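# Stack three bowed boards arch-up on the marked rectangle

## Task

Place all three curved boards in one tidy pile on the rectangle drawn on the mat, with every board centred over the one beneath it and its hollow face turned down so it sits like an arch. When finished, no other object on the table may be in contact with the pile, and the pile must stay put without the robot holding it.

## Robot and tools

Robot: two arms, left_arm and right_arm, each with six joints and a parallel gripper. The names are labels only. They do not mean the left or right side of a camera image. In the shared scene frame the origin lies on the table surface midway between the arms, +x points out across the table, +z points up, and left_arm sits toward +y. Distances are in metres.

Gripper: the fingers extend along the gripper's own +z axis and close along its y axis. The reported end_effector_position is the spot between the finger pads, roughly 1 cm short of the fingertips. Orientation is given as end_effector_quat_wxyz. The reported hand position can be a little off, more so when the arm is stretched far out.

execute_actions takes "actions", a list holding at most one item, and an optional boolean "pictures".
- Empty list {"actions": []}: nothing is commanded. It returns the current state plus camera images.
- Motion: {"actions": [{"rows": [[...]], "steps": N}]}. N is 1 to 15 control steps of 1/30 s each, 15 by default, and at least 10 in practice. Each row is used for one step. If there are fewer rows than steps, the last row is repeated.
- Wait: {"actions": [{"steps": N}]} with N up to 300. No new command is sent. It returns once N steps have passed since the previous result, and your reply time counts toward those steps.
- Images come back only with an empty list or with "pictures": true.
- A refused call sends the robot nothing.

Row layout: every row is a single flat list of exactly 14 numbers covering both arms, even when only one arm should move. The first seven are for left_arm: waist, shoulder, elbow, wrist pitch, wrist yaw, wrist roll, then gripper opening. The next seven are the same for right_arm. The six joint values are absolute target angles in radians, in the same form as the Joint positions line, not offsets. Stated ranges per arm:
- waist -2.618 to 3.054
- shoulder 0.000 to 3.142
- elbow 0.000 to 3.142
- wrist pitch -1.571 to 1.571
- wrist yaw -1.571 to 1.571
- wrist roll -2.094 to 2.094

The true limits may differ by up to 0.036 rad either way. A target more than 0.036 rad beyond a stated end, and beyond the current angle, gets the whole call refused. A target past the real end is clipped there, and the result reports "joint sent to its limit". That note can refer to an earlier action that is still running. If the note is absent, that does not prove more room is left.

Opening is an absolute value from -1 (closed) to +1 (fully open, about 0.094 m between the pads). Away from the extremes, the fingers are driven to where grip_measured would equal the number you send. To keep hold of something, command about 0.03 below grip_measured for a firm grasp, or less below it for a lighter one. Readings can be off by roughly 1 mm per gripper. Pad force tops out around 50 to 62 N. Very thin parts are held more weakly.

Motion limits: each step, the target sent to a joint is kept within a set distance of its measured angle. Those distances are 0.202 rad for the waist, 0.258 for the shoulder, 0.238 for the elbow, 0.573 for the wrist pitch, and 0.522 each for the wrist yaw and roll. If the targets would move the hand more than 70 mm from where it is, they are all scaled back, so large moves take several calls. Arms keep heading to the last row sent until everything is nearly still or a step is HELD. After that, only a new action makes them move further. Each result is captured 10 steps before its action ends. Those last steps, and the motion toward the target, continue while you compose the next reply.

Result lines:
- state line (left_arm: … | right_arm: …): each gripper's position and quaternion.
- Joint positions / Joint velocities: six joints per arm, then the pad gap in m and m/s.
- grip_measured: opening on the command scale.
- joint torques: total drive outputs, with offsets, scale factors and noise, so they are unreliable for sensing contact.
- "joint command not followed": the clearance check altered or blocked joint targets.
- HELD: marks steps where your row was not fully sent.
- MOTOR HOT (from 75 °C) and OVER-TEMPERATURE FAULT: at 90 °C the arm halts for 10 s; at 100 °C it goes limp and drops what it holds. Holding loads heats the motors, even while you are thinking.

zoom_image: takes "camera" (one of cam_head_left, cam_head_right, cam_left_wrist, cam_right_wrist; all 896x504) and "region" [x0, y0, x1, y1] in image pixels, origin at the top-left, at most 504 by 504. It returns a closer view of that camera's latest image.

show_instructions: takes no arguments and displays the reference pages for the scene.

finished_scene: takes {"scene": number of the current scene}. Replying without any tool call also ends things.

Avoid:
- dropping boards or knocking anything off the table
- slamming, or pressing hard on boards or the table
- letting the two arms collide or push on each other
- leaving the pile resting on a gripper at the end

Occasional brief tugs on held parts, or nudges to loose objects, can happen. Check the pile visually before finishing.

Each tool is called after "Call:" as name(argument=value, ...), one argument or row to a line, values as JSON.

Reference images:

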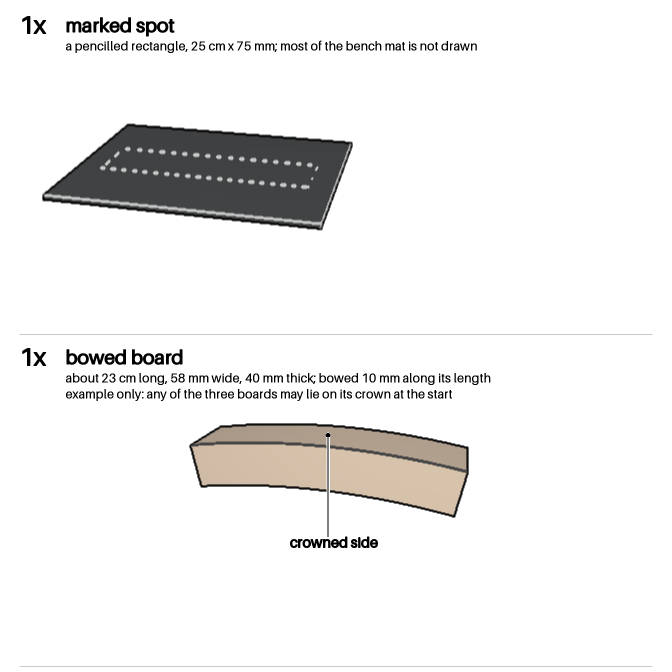

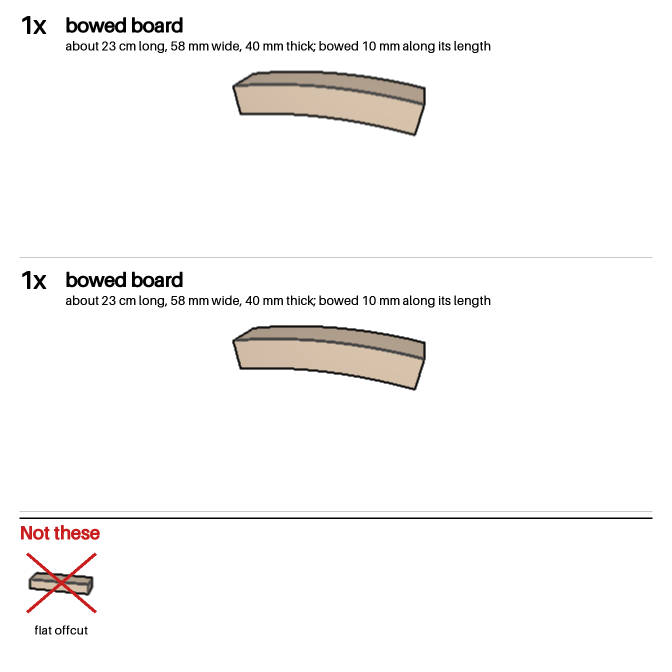

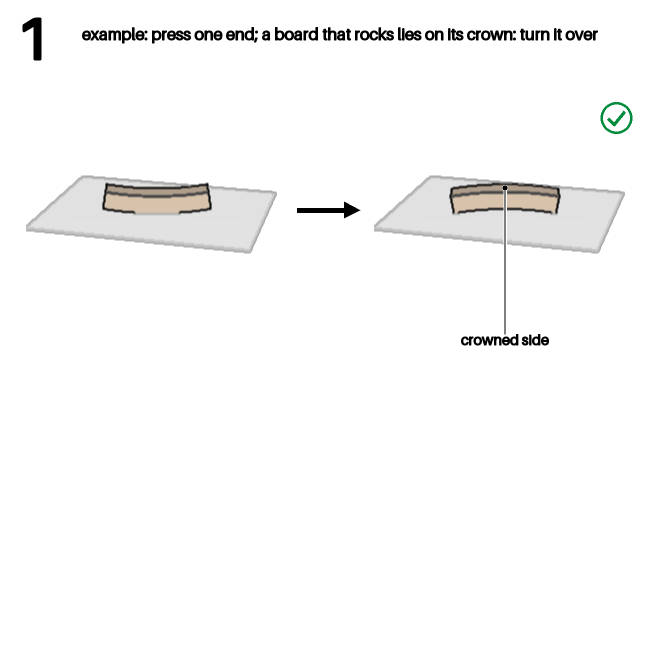

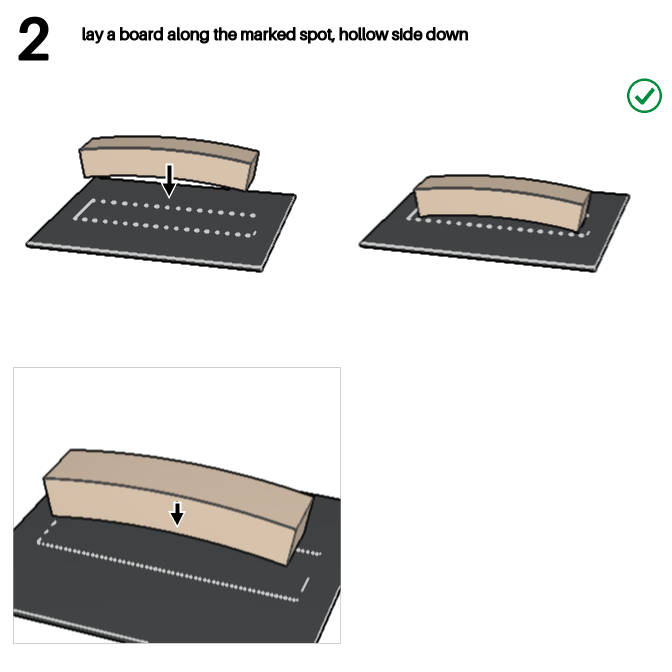

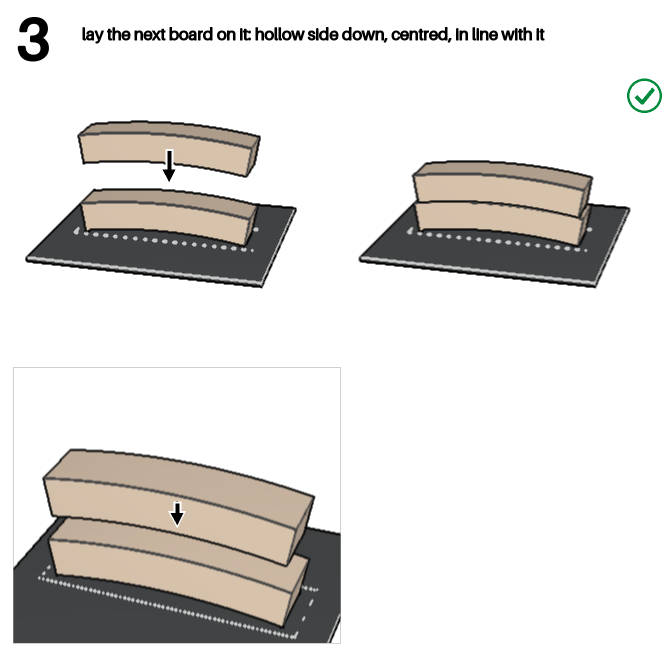

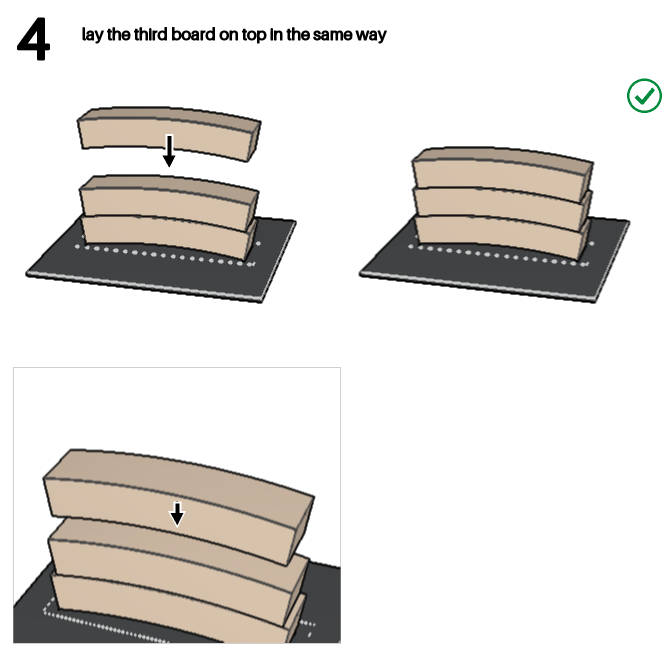

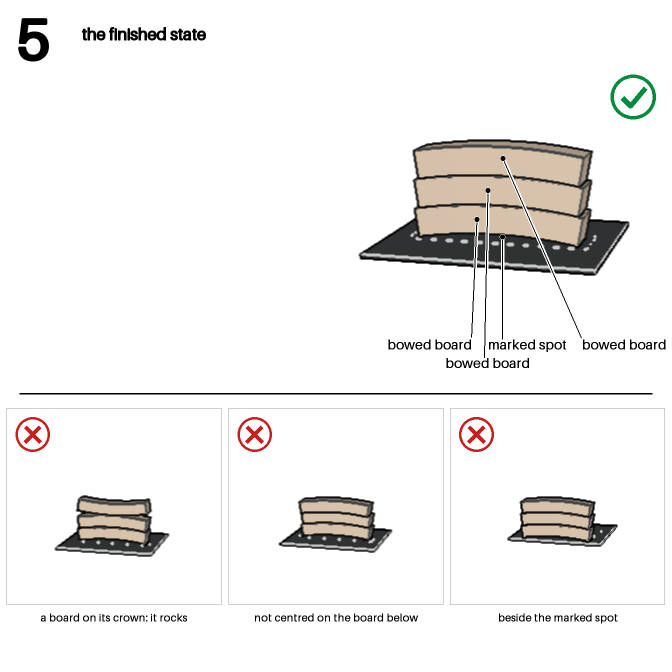

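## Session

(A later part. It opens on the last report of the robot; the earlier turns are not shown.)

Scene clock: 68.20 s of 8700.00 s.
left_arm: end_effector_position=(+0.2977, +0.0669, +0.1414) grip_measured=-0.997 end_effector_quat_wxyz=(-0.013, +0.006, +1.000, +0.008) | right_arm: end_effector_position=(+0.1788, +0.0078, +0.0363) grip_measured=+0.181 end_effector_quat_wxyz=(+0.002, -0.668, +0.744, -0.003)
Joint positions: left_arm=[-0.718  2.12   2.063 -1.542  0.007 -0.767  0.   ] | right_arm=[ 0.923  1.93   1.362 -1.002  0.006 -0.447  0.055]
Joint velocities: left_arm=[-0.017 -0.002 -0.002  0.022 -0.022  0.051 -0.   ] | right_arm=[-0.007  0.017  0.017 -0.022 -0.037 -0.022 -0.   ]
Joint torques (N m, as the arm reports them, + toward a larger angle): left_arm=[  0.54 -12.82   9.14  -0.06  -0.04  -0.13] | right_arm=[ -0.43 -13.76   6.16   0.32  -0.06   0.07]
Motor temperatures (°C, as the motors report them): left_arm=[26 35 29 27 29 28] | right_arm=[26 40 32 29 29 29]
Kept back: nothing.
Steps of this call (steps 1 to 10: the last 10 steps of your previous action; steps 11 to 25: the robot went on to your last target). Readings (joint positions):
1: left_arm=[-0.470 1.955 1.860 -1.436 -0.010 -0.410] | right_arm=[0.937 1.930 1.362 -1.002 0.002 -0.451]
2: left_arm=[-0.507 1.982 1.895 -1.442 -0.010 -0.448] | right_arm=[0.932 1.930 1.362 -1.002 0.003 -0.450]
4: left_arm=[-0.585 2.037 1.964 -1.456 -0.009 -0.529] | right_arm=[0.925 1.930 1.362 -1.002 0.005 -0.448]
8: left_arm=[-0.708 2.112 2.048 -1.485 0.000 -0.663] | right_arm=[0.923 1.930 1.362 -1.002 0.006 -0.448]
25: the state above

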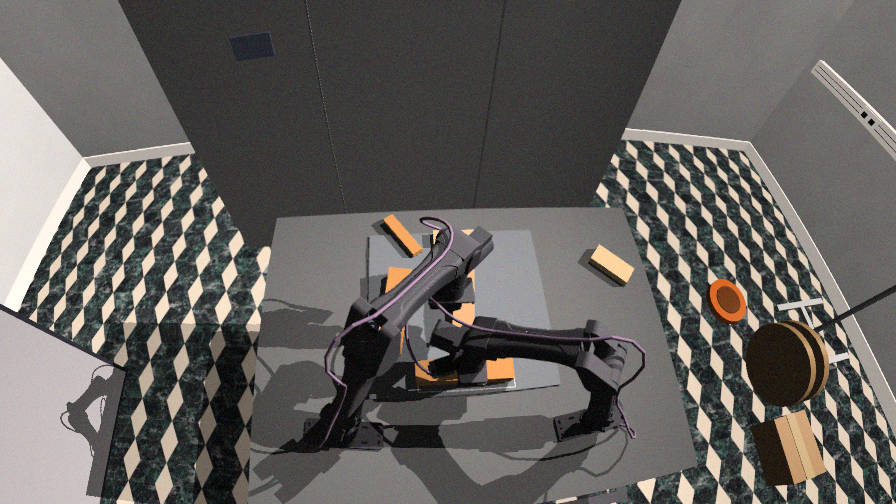

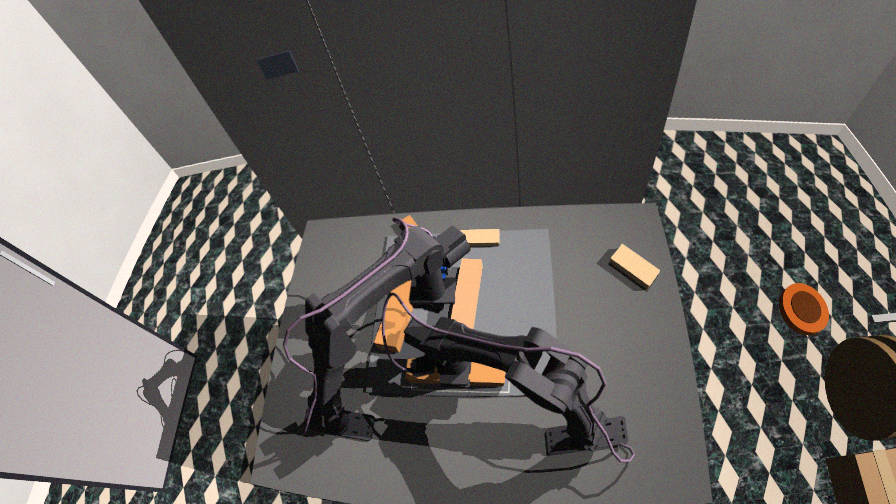

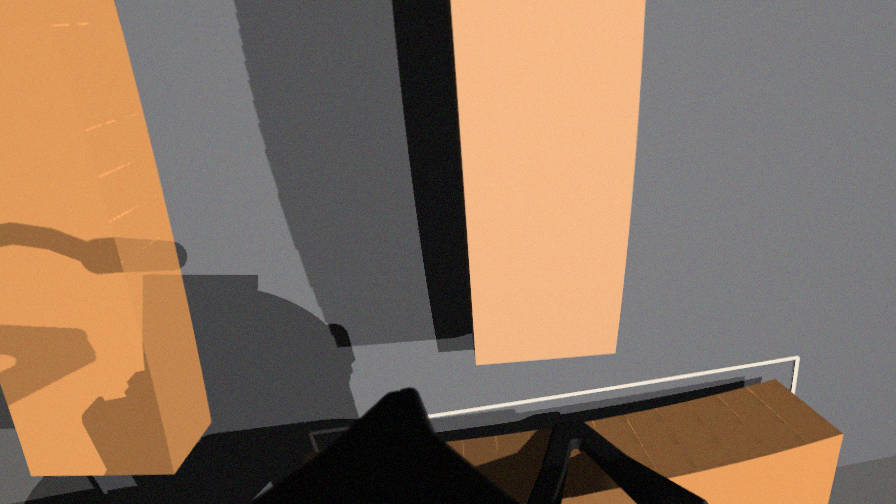

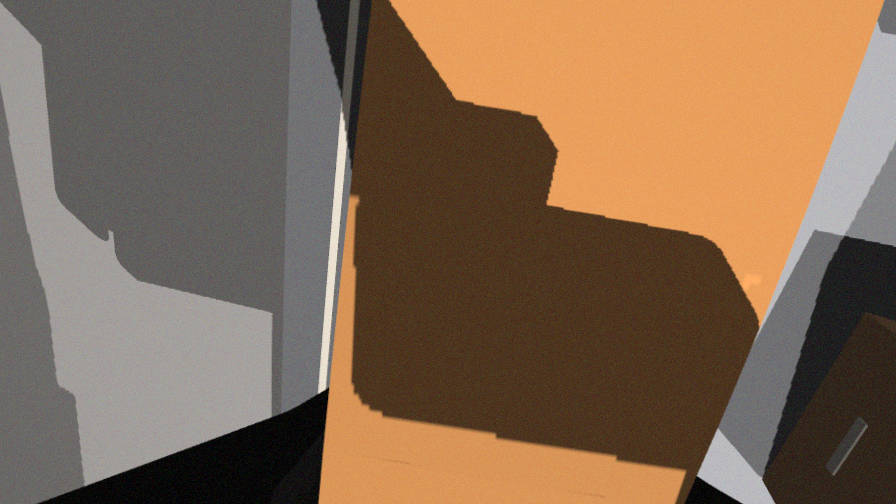

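Call:
zoom_image(
  camera="cam_left_wrist",
  region=[680, 340, 860, 460],
)

Call:
execute_actions(
  actions=[
    {"rows": [[-0.71, 2.105, 2.096, -1.555, 0.0, -0.78, 1, 0.917, 1.905, 1.362, -0.998, 0.0, -0.439, 0.145]], "steps": 10},
  ],
)

Call:
execute_actions(
  actions=[
    {"steps": 15},
  ],
  pictures=true,
)

Call:
zoom_image(
  camera="cam_left_wrist",
  region=[240, 384, 420, 504],
)

Region (680, 340, 860, 460) of cam_left_wrist's 896x504 image, scaled by 2.800, with more detail than that image has.

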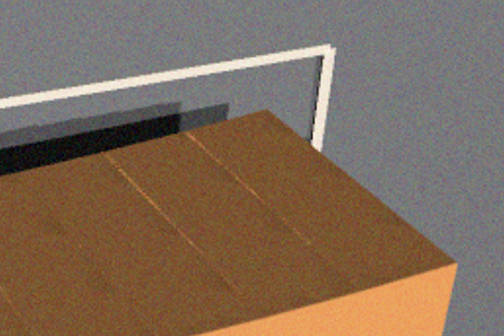

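Scene clock: 68.70 s of 8700.00 s.
left_arm: end_effector_position=(+0.2976, +0.0670, +0.1414) grip_measured=-0.997 end_effector_quat_wxyz=(-0.013, +0.005, +1.000, +0.008) | right_arm: end_effector_position=(+0.1788, +0.0078, +0.0363) grip_measured=+0.181 end_effector_quat_wxyz=(+0.002, -0.668, +0.744, -0.003)
Joint positions: left_arm=[-0.718  2.12   2.063 -1.543  0.007 -0.769  0.   ] | right_arm=[ 0.923  1.93   1.362 -1.002  0.006 -0.447  0.055]
Joint velocities: left_arm=[-0.007 -0.002 -0.002  0.037  0.007 -0.007 -0.   ] | right_arm=[ 0.012  0.002 -0.007 -0.066 -0.007 -0.007 -0.001]
Joint torques (N m, as the arm reports them, + toward a larger angle): left_arm=[  0.73 -12.84   9.33  -0.06  -0.08  -0.08] | right_arm=[ -0.43 -13.72   6.16   0.32  -0.05   0.07]
Motor temperatures (°C, as the motors report them): left_arm=[26 35 30 27 29 28] | right_arm=[26 40 32 29 29 29]
Kept back: the last 10 steps of this action.
Steps of this call (steps 1 to 15: the robot went on to your last target). Readings (joint positions):
1: left_arm=[-0.718 2.120 2.063 -1.542 0.007 -0.767] | right_arm=[0.923 1.930 1.362 -1.002 0.006 -0.447]
2: left_arm=[-0.718 2.120 2.063 -1.543 0.007 -0.768] | right_arm=[0.923 1.930 1.362 -1.002 0.006 -0.447]
4: left_arm=[-0.718 2.120 2.063 -1.543 0.007 -0.768] | right_arm=[0.923 1.930 1.362 -1.002 0.006 -0.447]
8: left_arm=[-0.718 2.120 2.063 -1.543 0.007 -0.769] | right_arm=[0.923 1.930 1.362 -1.002 0.006 -0.447]
15: the state above

Scene clock: 69.20 s of 8700.00 s.
left_arm: end_effector_position=(+0.2976, +0.0670, +0.1414) grip_measured=+1.000 end_effector_quat_wxyz=(-0.013, +0.005, +1.000, +0.008) | right_arm: end_effector_position=(+0.1788, +0.0078, +0.0363) grip_measured=+0.181 end_effector_quat_wxyz=(+0.002, -0.668, +0.744, -0.003)
Joint positions: left_arm=[-0.718  2.12   2.063 -1.543  0.007 -0.769  0.094] | right_arm=[ 0.923  1.93   1.362 -1.002  0.006 -0.447  0.055]
Joint velocities: left_arm=[-0.012 -0.007 -0.007 -0.007  0.022 -0.022  0.   ] | right_arm=[-0.007 -0.007 -0.007 -0.051 -0.037 -0.007  0.001]
Joint torques (N m, as the arm reports them, + toward a larger angle): left_arm=[  0.78 -13.02   9.18  -0.08  -0.03  -0.09] | right_arm=[ -0.46 -13.74   6.16   0.32  -0.04   0.07]
Motor temperatures (°C, as the motors report them): left_arm=[26 35 30 27 29 28] | right_arm=[26 40 32 29 29 29]
Kept back: nothing.
Steps of this call (steps 1 to 10: the last 10 steps of your previous action; steps 11 to 15: the robot went on to your last target). Readings (joint positions):
1: left_arm=[-0.718 2.120 2.063 -1.543 0.007 -0.769] | right_arm=[0.923 1.930 1.362 -1.002 0.006 -0.447]
2: left_arm=[-0.718 2.120 2.063 -1.543 0.007 -0.769] | right_arm=[0.923 1.930 1.362 -1.002 0.006 -0.447]
4: left_arm=[-0.718 2.120 2.063 -1.543 0.007 -0.769] | right_arm=[0.923 1.930 1.362 -1.002 0.006 -0.447]
8: left_arm=[-0.718 2.120 2.063 -1.543 0.007 -0.769] | right_arm=[0.923 1.930 1.362 -1.002 0.006 -0.447]
15: the state above
All arms were judged still, so your last target was given up. Only a new action makes them travel on or press farther. Fingers that are still opening or closing keep moving.

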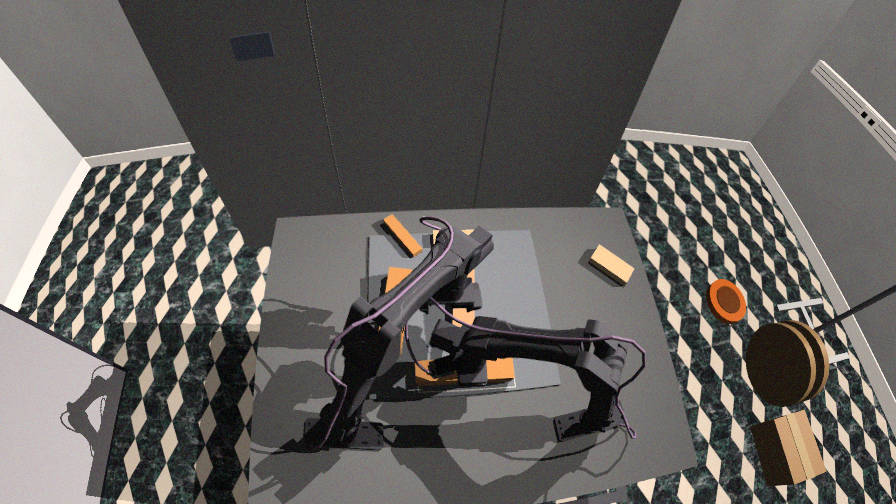

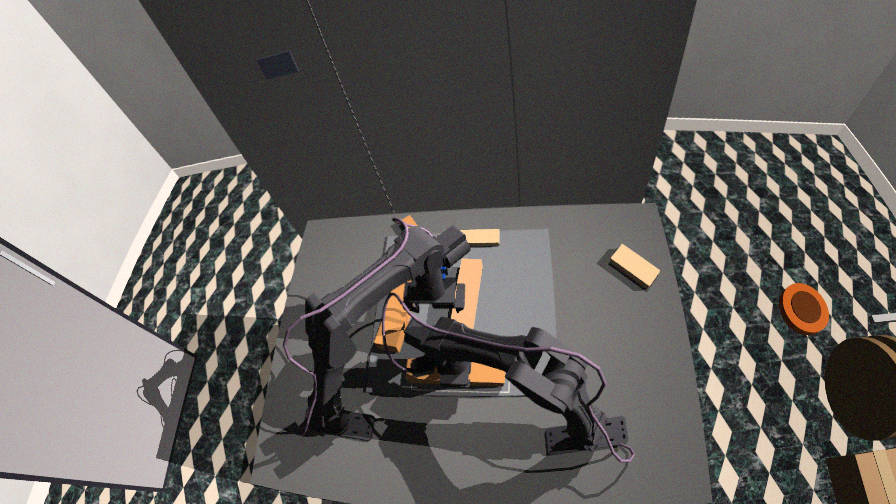

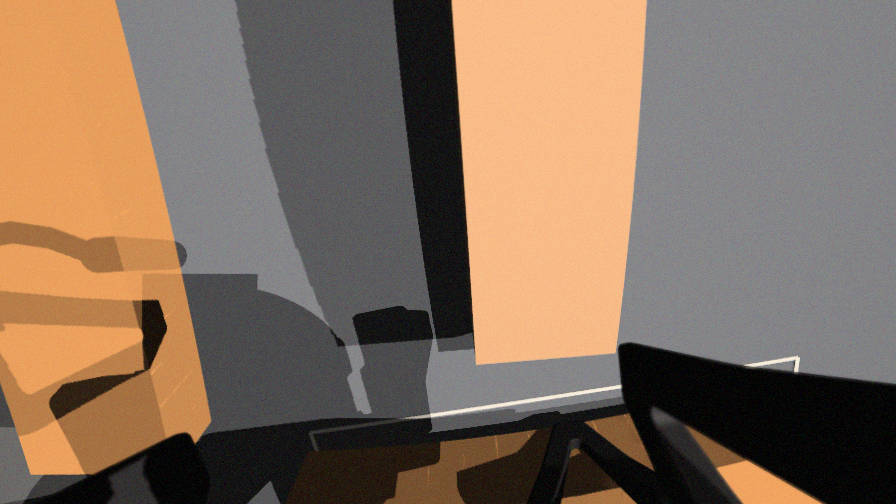

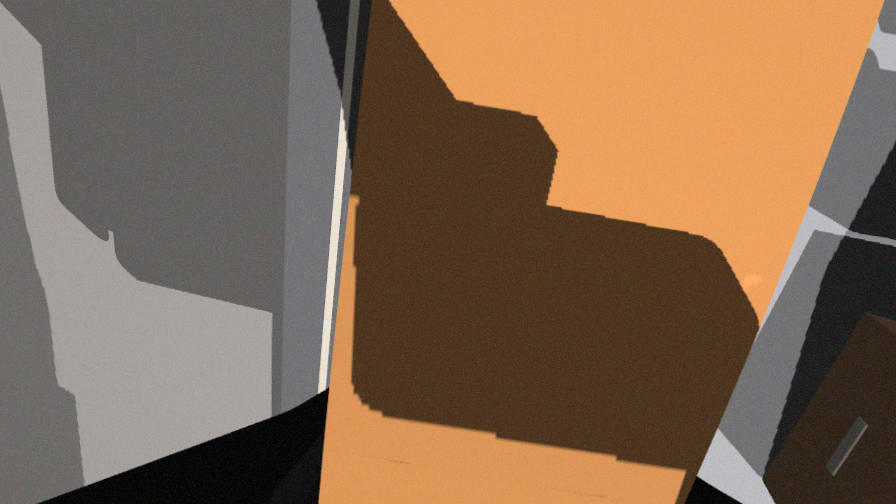

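Region (240, 384, 420, 504) of cam_left_wrist's 896x504 image, scaled by 2.800, with more detail than that image has.

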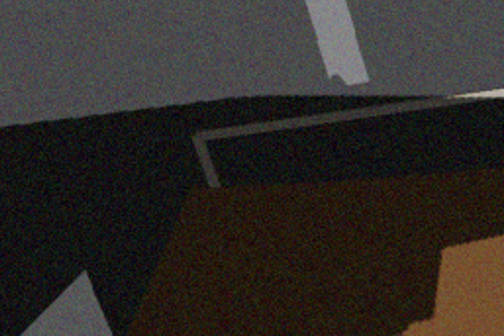

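Call:
execute_actions(
  actions=[],
)

Scene clock: 71.10 s of 8700.00 s.
left_arm: end_effector_position=(+0.2976, +0.0670, +0.1414) grip_measured=+1.000 end_effector_quat_wxyz=(-0.013, +0.005, +1.000, +0.008) | right_arm: end_effector_position=(+0.1788, +0.0078, +0.0363) grip_measured=+0.181 end_effector_quat_wxyz=(+0.002, -0.668, +0.744, -0.003)
Joint positions: left_arm=[-0.718  2.12   2.063 -1.543  0.007 -0.769  0.094] | right_arm=[ 0.923  1.93   1.362 -1.002  0.006 -0.447  0.055]
Joint velocities: left_arm=[ 0.007  0.002  0.017 -0.007  0.007  0.037  0.   ] | right_arm=[-0.017  0.002  0.002 -0.007  0.007  0.007 -0.001]
Joint torques (N m, as the arm reports them, + toward a larger angle): left_arm=[  0.63 -12.9    9.14  -0.08  -0.04  -0.11] | right_arm=[ -0.41 -13.7    6.16   0.3   -0.06   0.07]
Motor temperatures (°C, as the motors report them): left_arm=[26 35 30 27 29 28] | right_arm=[26 40 32 29 29 29]
Kept back: nothing.
Steps of this call (steps 1 to 57: nothing new was sent). Readings (joint positions):
1: left_arm=[-0.718 2.120 2.063 -1.543 0.007 -0.769] | right_arm=[0.923 1.930 1.362 -1.002 0.006 -0.447]
2: left_arm=[-0.718 2.120 2.063 -1.543 0.007 -0.769] | right_arm=[0.923 1.930 1.362 -1.002 0.006 -0.447]
4: left_arm=[-0.718 2.120 2.063 -1.543 0.007 -0.769] | right_arm=[0.923 1.930 1.362 -1.002 0.006 -0.447]
8: left_arm=[-0.718 2.120 2.063 -1.543 0.007 -0.769] | right_arm=[0.923 1.930 1.362 -1.002 0.006 -0.447]
57: the state above

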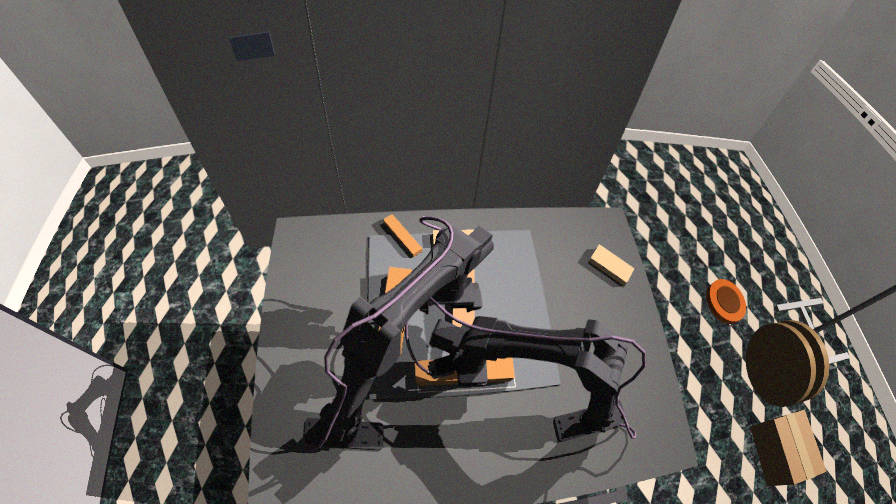

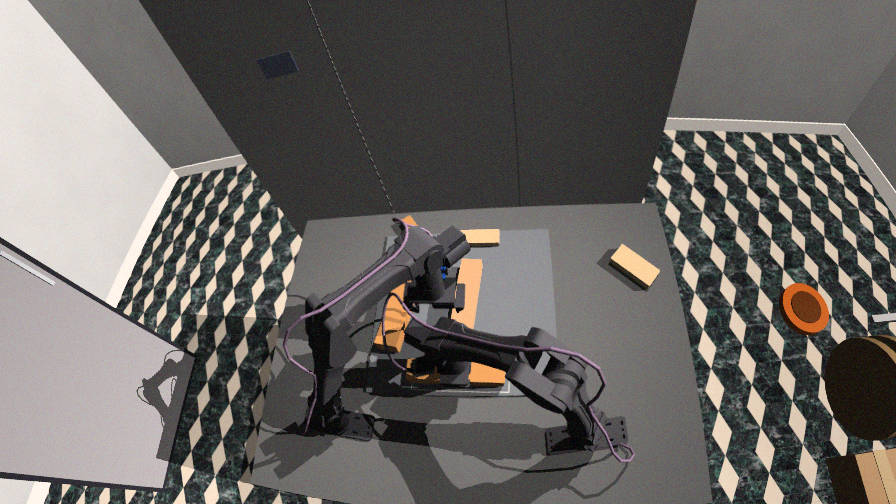

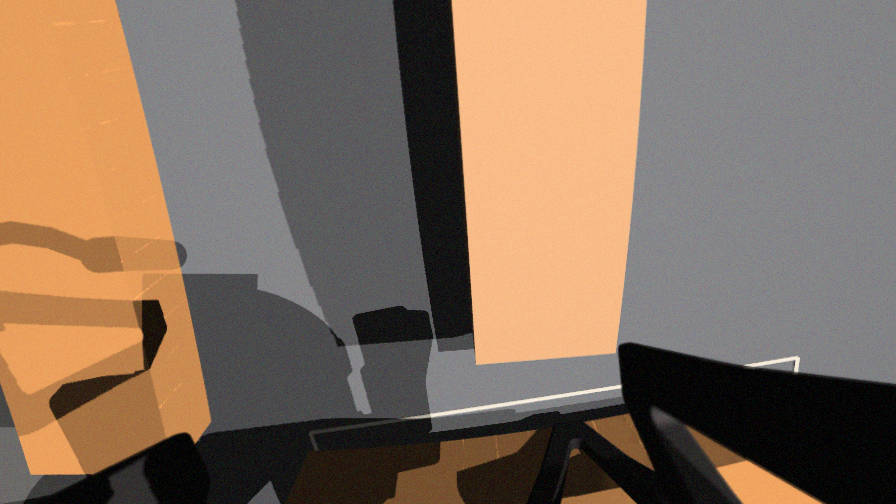

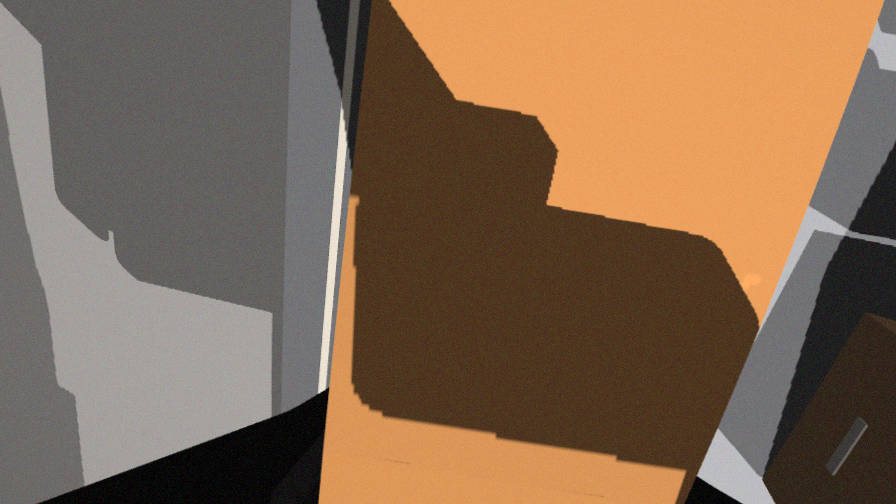

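Call:
execute_actions(
  actions=[
    {"rows": [[-0.71,2.105,2.096,-1.555,0.0,-0.78,1,0.917,1.901,1.362,-0.997,0.0,-0.441,0.145],[-0.71,2.105,2.096,-1.555,0.0,-0.78,1,0.917,1.897,1.362,-0.995,0.0,-0.443,0.145],[-0.71,2.105,2.096,-1.555,0.0,-0.78,1,0.917,1.893,1.360,-0.993,0.0,-0.445,0.145],[-0.71,2.105,2.096,-1.555,0.0,-0.78,1,0.917,1.890,1.356,-0.991,0.0,-0.447,0.145],[-0.71,2.105,2.096,-1.555,0.0,-0.78,1,0.917,1.887,1.352,-0.989,0.0,-0.449,0.145],[-0.71,2.105,2.096,-1.555,0.0,-0.78,1,0.917,1.884,1.348,-0.987,0.0,-0.451,0.145],[-0.71,2.105,2.096,-1.555,0.0,-0.78,1,0.917,1.881,1.344,-0.985,0.0,-0.453,0.145],[-0.71,2.105,2.096,-1.555,0.0,-0.78,1,0.917,1.878,1.340,-0.983,0.0,-0.455,0.145],[-0.71,2.105,2.096,-1.555,0.0,-0.78,1,0.917,1.876,1.335,-0.981,0.0,-0.457,0.145],[-0.71,2.105,2.096,-1.555,0.0,-0.78,1,0.917,1.874,1.330,-0.980,0.0,-0.459,0.145],[-0.71,2.105,2.096,-1.555,0.0,-0.78,1,0.917,1.874,1.326,-0.979,0.0,-0.461,0.145],[-0.71,2.105,2.096,-1.555,0.0,-0.78,1,0.917,1.874,1.322,-0.978,0.0,-0.463,0.145],[-0.71,2.105,2.096,-1.555,0.0,-0.78,1,0.917,1.874,1.318,-0.977,0.0,-0.465,0.145],[-0.71,2.105,2.096,-1.555,0.0,-0.78,1,0.917,1.874,1.315,-0.976,0.0,-0.465,0.145],[-0.71,2.105,2.096,-1.555,0.0,-0.78,1,0.917,1.874,1.312,-0.975,0.0,-0.465,0.145]], "steps": 15},
  ],
)

Call:
execute_actions(
  actions=[
    {"steps": 20},
  ],
  pictures=true,
)

Scene clock: 72.87 s of 8700.00 s.
left_arm: end_effector_position=(+0.2976, +0.0670, +0.1414) grip_measured=+1.000 end_effector_quat_wxyz=(-0.013, +0.005, +1.000, +0.008) | right_arm: end_effector_position=(+0.1788, +0.0078, +0.0363) grip_measured=+0.181 end_effector_quat_wxyz=(+0.002, -0.668, +0.744, -0.003)
Joint positions: left_arm=[-0.718  2.12   2.063 -1.543  0.007 -0.769  0.094] | right_arm=[ 0.923  1.93   1.362 -1.002  0.006 -0.447  0.055]
Joint velocities: left_arm=[-0.007 -0.012 -0.002 -0.007  0.022  0.022  0.   ] | right_arm=[ 0.007  0.002 -0.012 -0.022 -0.037 -0.051 -0.001]
Joint torques (N m, as the arm reports them, + toward a larger angle): left_arm=[  0.71 -12.86   9.2   -0.1   -0.07  -0.13] | right_arm=[ -0.42 -15.37   5.29   0.42  -0.05  -0.04]
Motor temperatures (°C, as the motors report them): left_arm=[26 35 30 27 29 28] | right_arm=[26 40 32 29 29 29]
Steps of this call (steps 1 to 48: nothing new was sent; steps 49 to 53: the first 5 steps of this action). Readings (joint positions):
49: left_arm=[-0.718 2.120 2.063 -1.543 0.007 -0.769] | right_arm=[0.923 1.930 1.362 -1.002 0.006 -0.447]
50: left_arm=[-0.718 2.120 2.063 -1.543 0.007 -0.769] | right_arm=[0.923 1.930 1.362 -1.002 0.006 -0.447]
52: left_arm=[-0.718 2.120 2.063 -1.543 0.007 -0.769] | right_arm=[0.923 1.930 1.362 -1.002 0.006 -0.447]
53: the state above

Scene clock: 73.53 s of 8700.00 s.
left_arm: end_effector_position=(+0.2976, +0.0670, +0.1414) grip_measured=+1.000 end_effector_quat_wxyz=(-0.013, +0.005, +1.000, +0.008) | right_arm: end_effector_position=(+0.1730, -0.0015, +0.0315) grip_measured=+0.181 end_effector_quat_wxyz=(-0.007, -0.672, +0.741, -0.005)
Joint positions: left_arm=[-0.718  2.12   2.063 -1.543  0.007 -0.769  0.094] | right_arm=[ 0.923  1.913  1.319 -0.994  0.006 -0.456  0.055]
Joint velocities: left_arm=[-0.002 -0.002 -0.002  0.007 -0.066 -0.081  0.   ] | right_arm=[-0.012  0.002 -0.012  0.066 -0.022  0.022 -0.   ]
Joint torques (N m, as the arm reports them, + toward a larger angle): left_arm=[  0.64 -13.03   9.3   -0.1   -0.04  -0.05] | right_arm=[ -0.44 -14.78   5.5    0.45  -0.05  -0.09]
Motor temperatures (°C, as the motors report them): left_arm=[26 35 30 27 29 28] | right_arm=[26 40 32 29 29 29]
Kept back: nothing.
Steps of this call (steps 1 to 10: the last 10 steps of your previous action; steps 11 to 20: the robot went on to your last target). Readings (joint positions):
1: left_arm=[-0.718 2.120 2.063 -1.543 0.007 -0.769] | right_arm=[0.923 1.930 1.362 -1.002 0.006 -0.447]
2: left_arm=[-0.718 2.120 2.063 -1.543 0.007 -0.769] | right_arm=[0.923 1.930 1.362 -1.002 0.006 -0.447]
4: left_arm=[-0.718 2.120 2.063 -1.543 0.007 -0.769] | right_arm=[0.923 1.926 1.356 -0.997 0.006 -0.447]
8: left_arm=[-0.718 2.120 2.063 -1.543 0.007 -0.769] | right_arm=[0.923 1.915 1.335 -0.996 0.006 -0.451]
20: the state above

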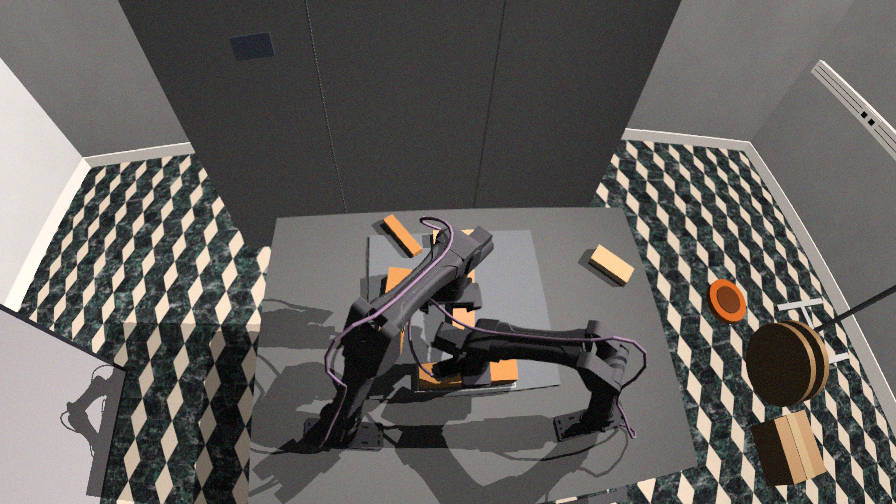

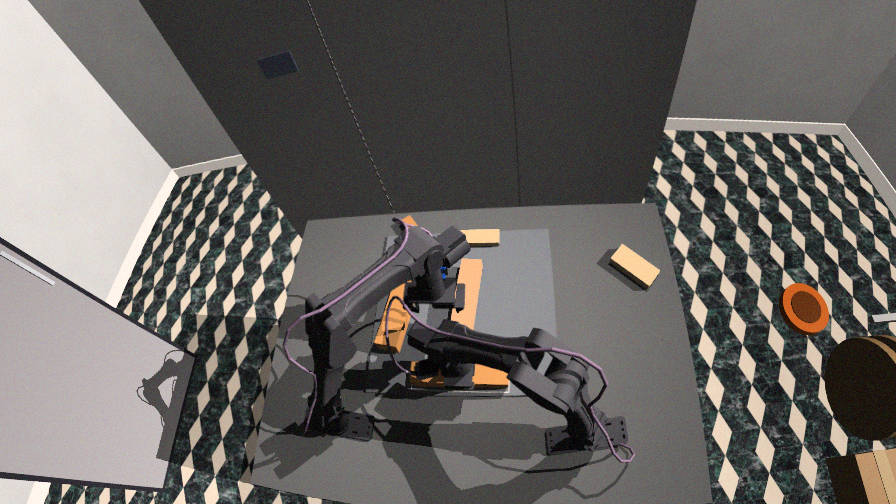

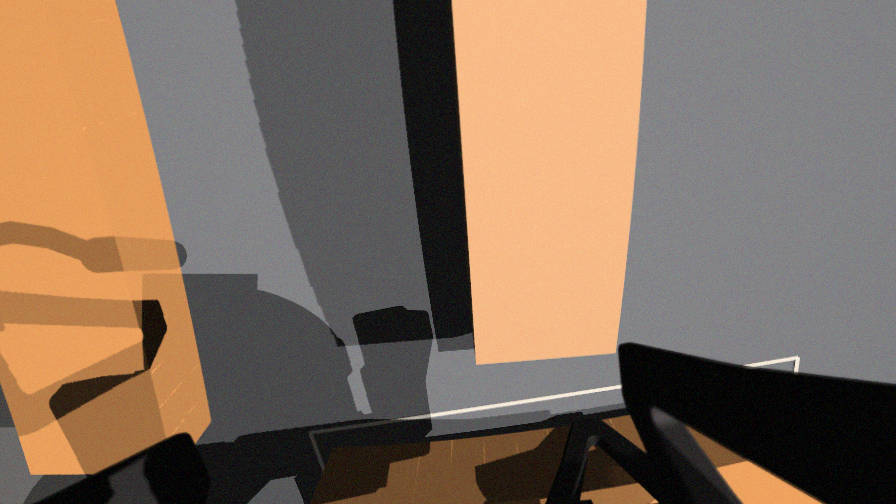

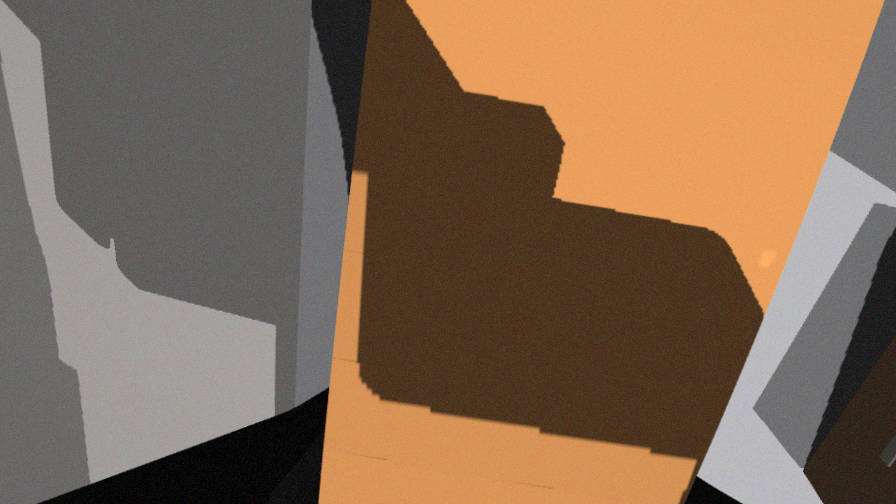

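Call:
zoom_image(
  camera="cam_left_wrist",
  region=[260, 380, 660, 504],
)

Call:
zoom_image(
  camera="cam_head_left",
  region=[400, 340, 540, 410],
)

Call:
zoom_image(
  camera="cam_head_right",
  region=[390, 340, 530, 410],
)

Region (260, 380, 660, 504) of cam_left_wrist's 896x504 image, scaled by 1.260, with more detail than that image has; it fills the top 156 rows of this view, and the rest is white.

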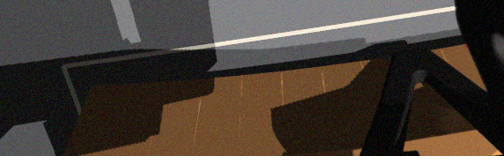

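Region (400, 340, 540, 410) of cam_head_left's 896x504 image, scaled by 3.600, with more detail than that image has.

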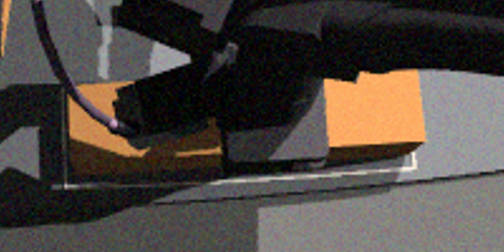

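Region (390, 340, 530, 410) of cam_head_right's 896x504 image, scaled by 3.600, with more detail than that image has.

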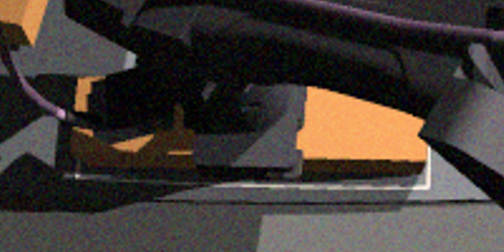

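Call:
execute_actions(
  actions=[
    {"rows": [[-0.71,2.105,2.096,-1.555,0.0,-0.78,-1,0.917,1.874,1.312,-0.973,0.0,-0.465,0.145],[-0.71,2.105,2.096,-1.555,0.0,-0.78,-1,0.917,1.874,1.312,-0.971,0.0,-0.465,0.145],[-0.71,2.105,2.096,-1.555,0.0,-0.78,-1,0.917,1.874,1.311,-0.969,0.0,-0.465,0.145],[-0.71,2.105,2.096,-1.555,0.0,-0.78,-1,0.917,1.874,1.310,-0.967,0.0,-0.465,0.145],[-0.71,2.105,2.096,-1.555,0.0,-0.78,-1,0.917,1.874,1.309,-0.965,0.0,-0.465,0.145],[-0.71,2.105,2.096,-1.555,0.0,-0.78,-1,0.917,1.874,1.308,-0.963,0.0,-0.465,0.145],[-0.71,2.105,2.096,-1.555,0.0,-0.78,-1,0.917,1.874,1.307,-0.961,0.0,-0.465,0.145],[-0.71,2.105,2.096,-1.555,0.0,-0.78,-1,0.917,1.874,1.306,-0.959,0.0,-0.465,0.145],[-0.71,2.105,2.096,-1.555,0.0,-0.78,-1,0.917,1.874,1.306,-0.957,0.0,-0.465,0.145],[-0.71,2.105,2.096,-1.555,0.0,-0.78,-1,0.917,1.874,1.306,-0.955,0.0,-0.465,0.145],[-0.71,2.105,2.096,-1.555,0.0,-0.78,-1,0.917,1.874,1.306,-0.955,0.0,-0.465,0.145],[-0.71,2.105,2.096,-1.555,0.0,-0.78,-1,0.917,1.874,1.306,-0.955,0.0,-0.465,0.145],[-0.71,2.105,2.096,-1.555,0.0,-0.78,-1,0.917,1.874,1.306,-0.955,0.0,-0.465,0.145],[-0.71,2.105,2.096,-1.555,0.0,-0.78,-1,0.917,1.874,1.306,-0.955,0.0,-0.465,0.145],[-0.71,2.105,2.096,-1.555,0.0,-0.78,-1,0.917,1.874,1.306,-0.955,0.0,-0.465,0.145]], "steps": 15},
  ],
)

Call:
execute_actions(
  actions=[
    {"steps": 25},
  ],
  pictures=true,
)

Scene clock: 76.37 s of 8700.00 s.
left_arm: end_effector_position=(+0.2976, +0.0670, +0.1414) grip_measured=-0.365 end_effector_quat_wxyz=(-0.013, +0.005, +1.000, +0.008) | right_arm: end_effector_position=(+0.1735, -0.0007, +0.0314) grip_measured=+0.181 end_effector_quat_wxyz=(-0.006, -0.672, +0.741, -0.005)
Joint positions: left_arm=[-0.718  2.12   2.063 -1.543  0.007 -0.769  0.03 ] | right_arm=[ 0.923  1.913  1.319 -0.99   0.006 -0.457  0.055]
Joint velocities: left_arm=[-0.007  0.002  0.007 -0.037  0.037  0.007 -0.422] | right_arm=[ 0.017  0.007  0.012 -0.037 -0.051 -0.051 -0.   ]
Joint torques (N m, as the arm reports them, + toward a larger angle): left_arm=[  0.7  -12.92   9.26  -0.09  -0.08  -0.09] | right_arm=[ -0.37 -14.78   5.28   0.46  -0.05  -0.1 ]
Motor temperatures (°C, as the motors report them): left_arm=[26 35 30 27 29 28] | right_arm=[26 40 32 29 29 29]
Steps of this call (steps 1 to 15: the robot went on to your last target; steps 16 to 80: nothing new was sent; steps 81 to 85: the first 5 steps of this action). Readings (joint positions):
81: left_arm=[-0.718 2.120 2.063 -1.543 0.007 -0.769] | right_arm=[0.923 1.913 1.319 -0.993 0.006 -0.457]
82: left_arm=[-0.718 2.120 2.063 -1.543 0.007 -0.769] | right_arm=[0.923 1.913 1.319 -0.993 0.006 -0.457]
84: left_arm=[-0.718 2.120 2.063 -1.543 0.007 -0.769] | right_arm=[0.923 1.913 1.319 -0.991 0.006 -0.457]
85: the state above

Scene clock: 77.20 s of 8700.00 s.
left_arm: end_effector_position=(+0.2976, +0.0670, +0.1414) grip_measured=-0.997 end_effector_quat_wxyz=(-0.013, +0.005, +1.000, +0.008) | right_arm: end_effector_position=(+0.1755, +0.0024, +0.0314) grip_measured=+0.181 end_effector_quat_wxyz=(+0.002, -0.672, +0.741, -0.003)
Joint positions: left_arm=[-0.718  2.12   2.063 -1.543  0.007 -0.769  0.   ] | right_arm=[ 0.923  1.913  1.319 -0.975  0.006 -0.457  0.055]
Joint velocities: left_arm=[ 0.012 -0.002 -0.017 -0.037 -0.007 -0.007 -0.001] | right_arm=[ 0.012 -0.012  0.002 -0.051  0.051  0.007 -0.001]
Joint torques (N m, as the arm reports them, + toward a larger angle): left_arm=[  0.66 -12.99   9.26  -0.08  -0.05  -0.1 ] | right_arm=[ -0.47 -14.81   5.06   0.5   -0.06  -0.09]
Motor temperatures (°C, as the motors report them): left_arm=[26 35 30 27 29 28] | right_arm=[26 40 32 29 29 29]
Kept back: nothing.
Steps of this call (steps 1 to 10: the last 10 steps of your previous action; steps 11 to 25: the robot went on to your last target). Readings (joint positions):
1: left_arm=[-0.718 2.120 2.063 -1.543 0.007 -0.769] | right_arm=[0.923 1.913 1.319 -0.989 0.006 -0.457]
2: left_arm=[-0.718 2.120 2.063 -1.543 0.007 -0.769] | right_arm=[0.923 1.913 1.319 -0.987 0.006 -0.457]
4: left_arm=[-0.718 2.120 2.063 -1.543 0.007 -0.769] | right_arm=[0.923 1.913 1.319 -0.984 0.006 -0.457]
8: left_arm=[-0.718 2.120 2.063 -1.543 0.007 -0.769] | right_arm=[0.923 1.913 1.319 -0.978 0.006 -0.457]
25: the state above

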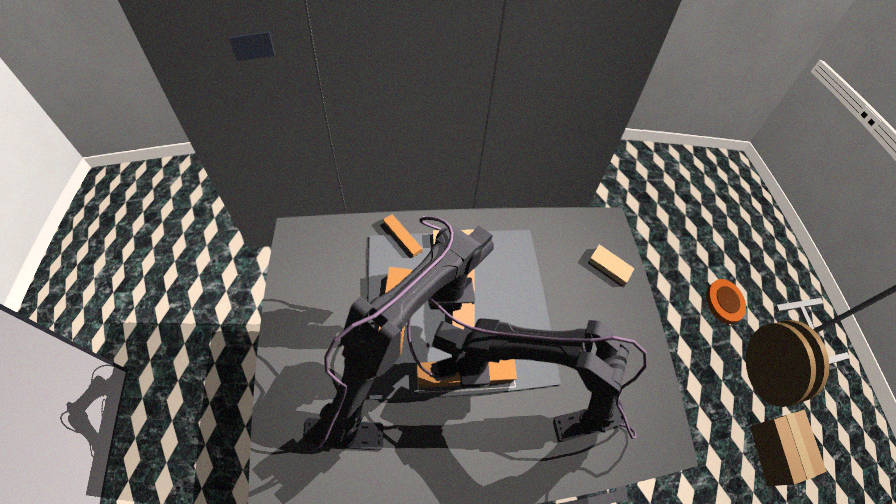

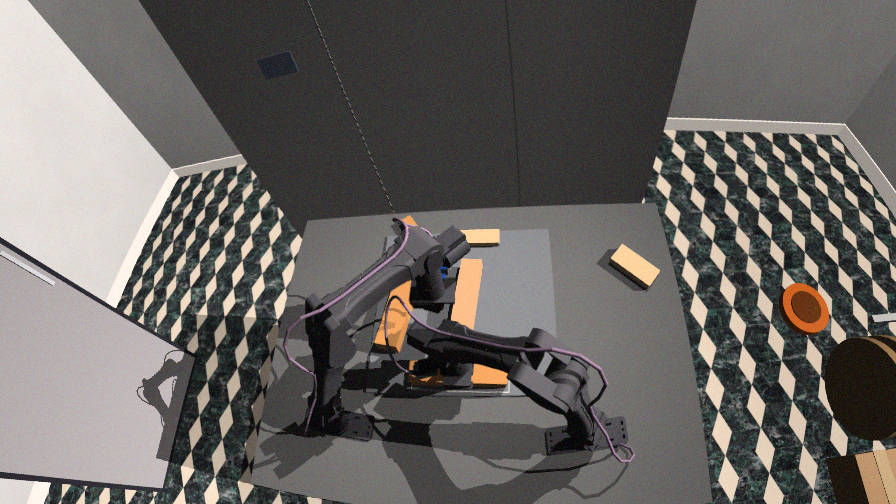

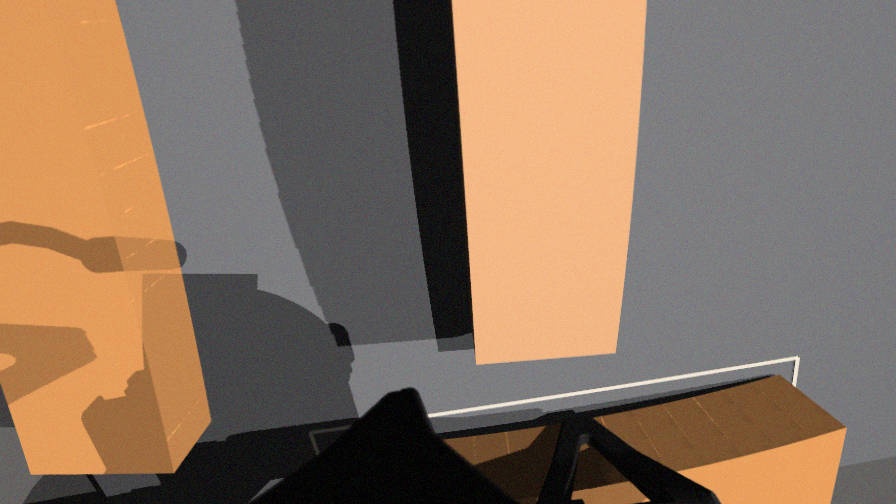

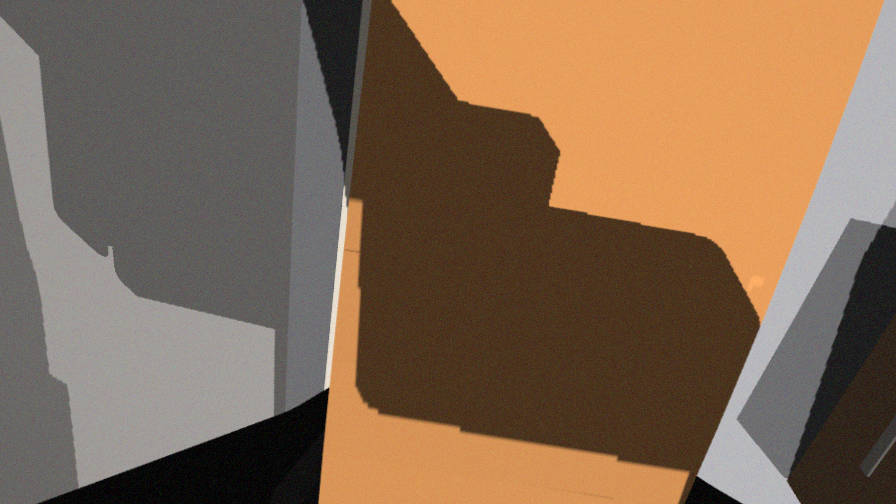

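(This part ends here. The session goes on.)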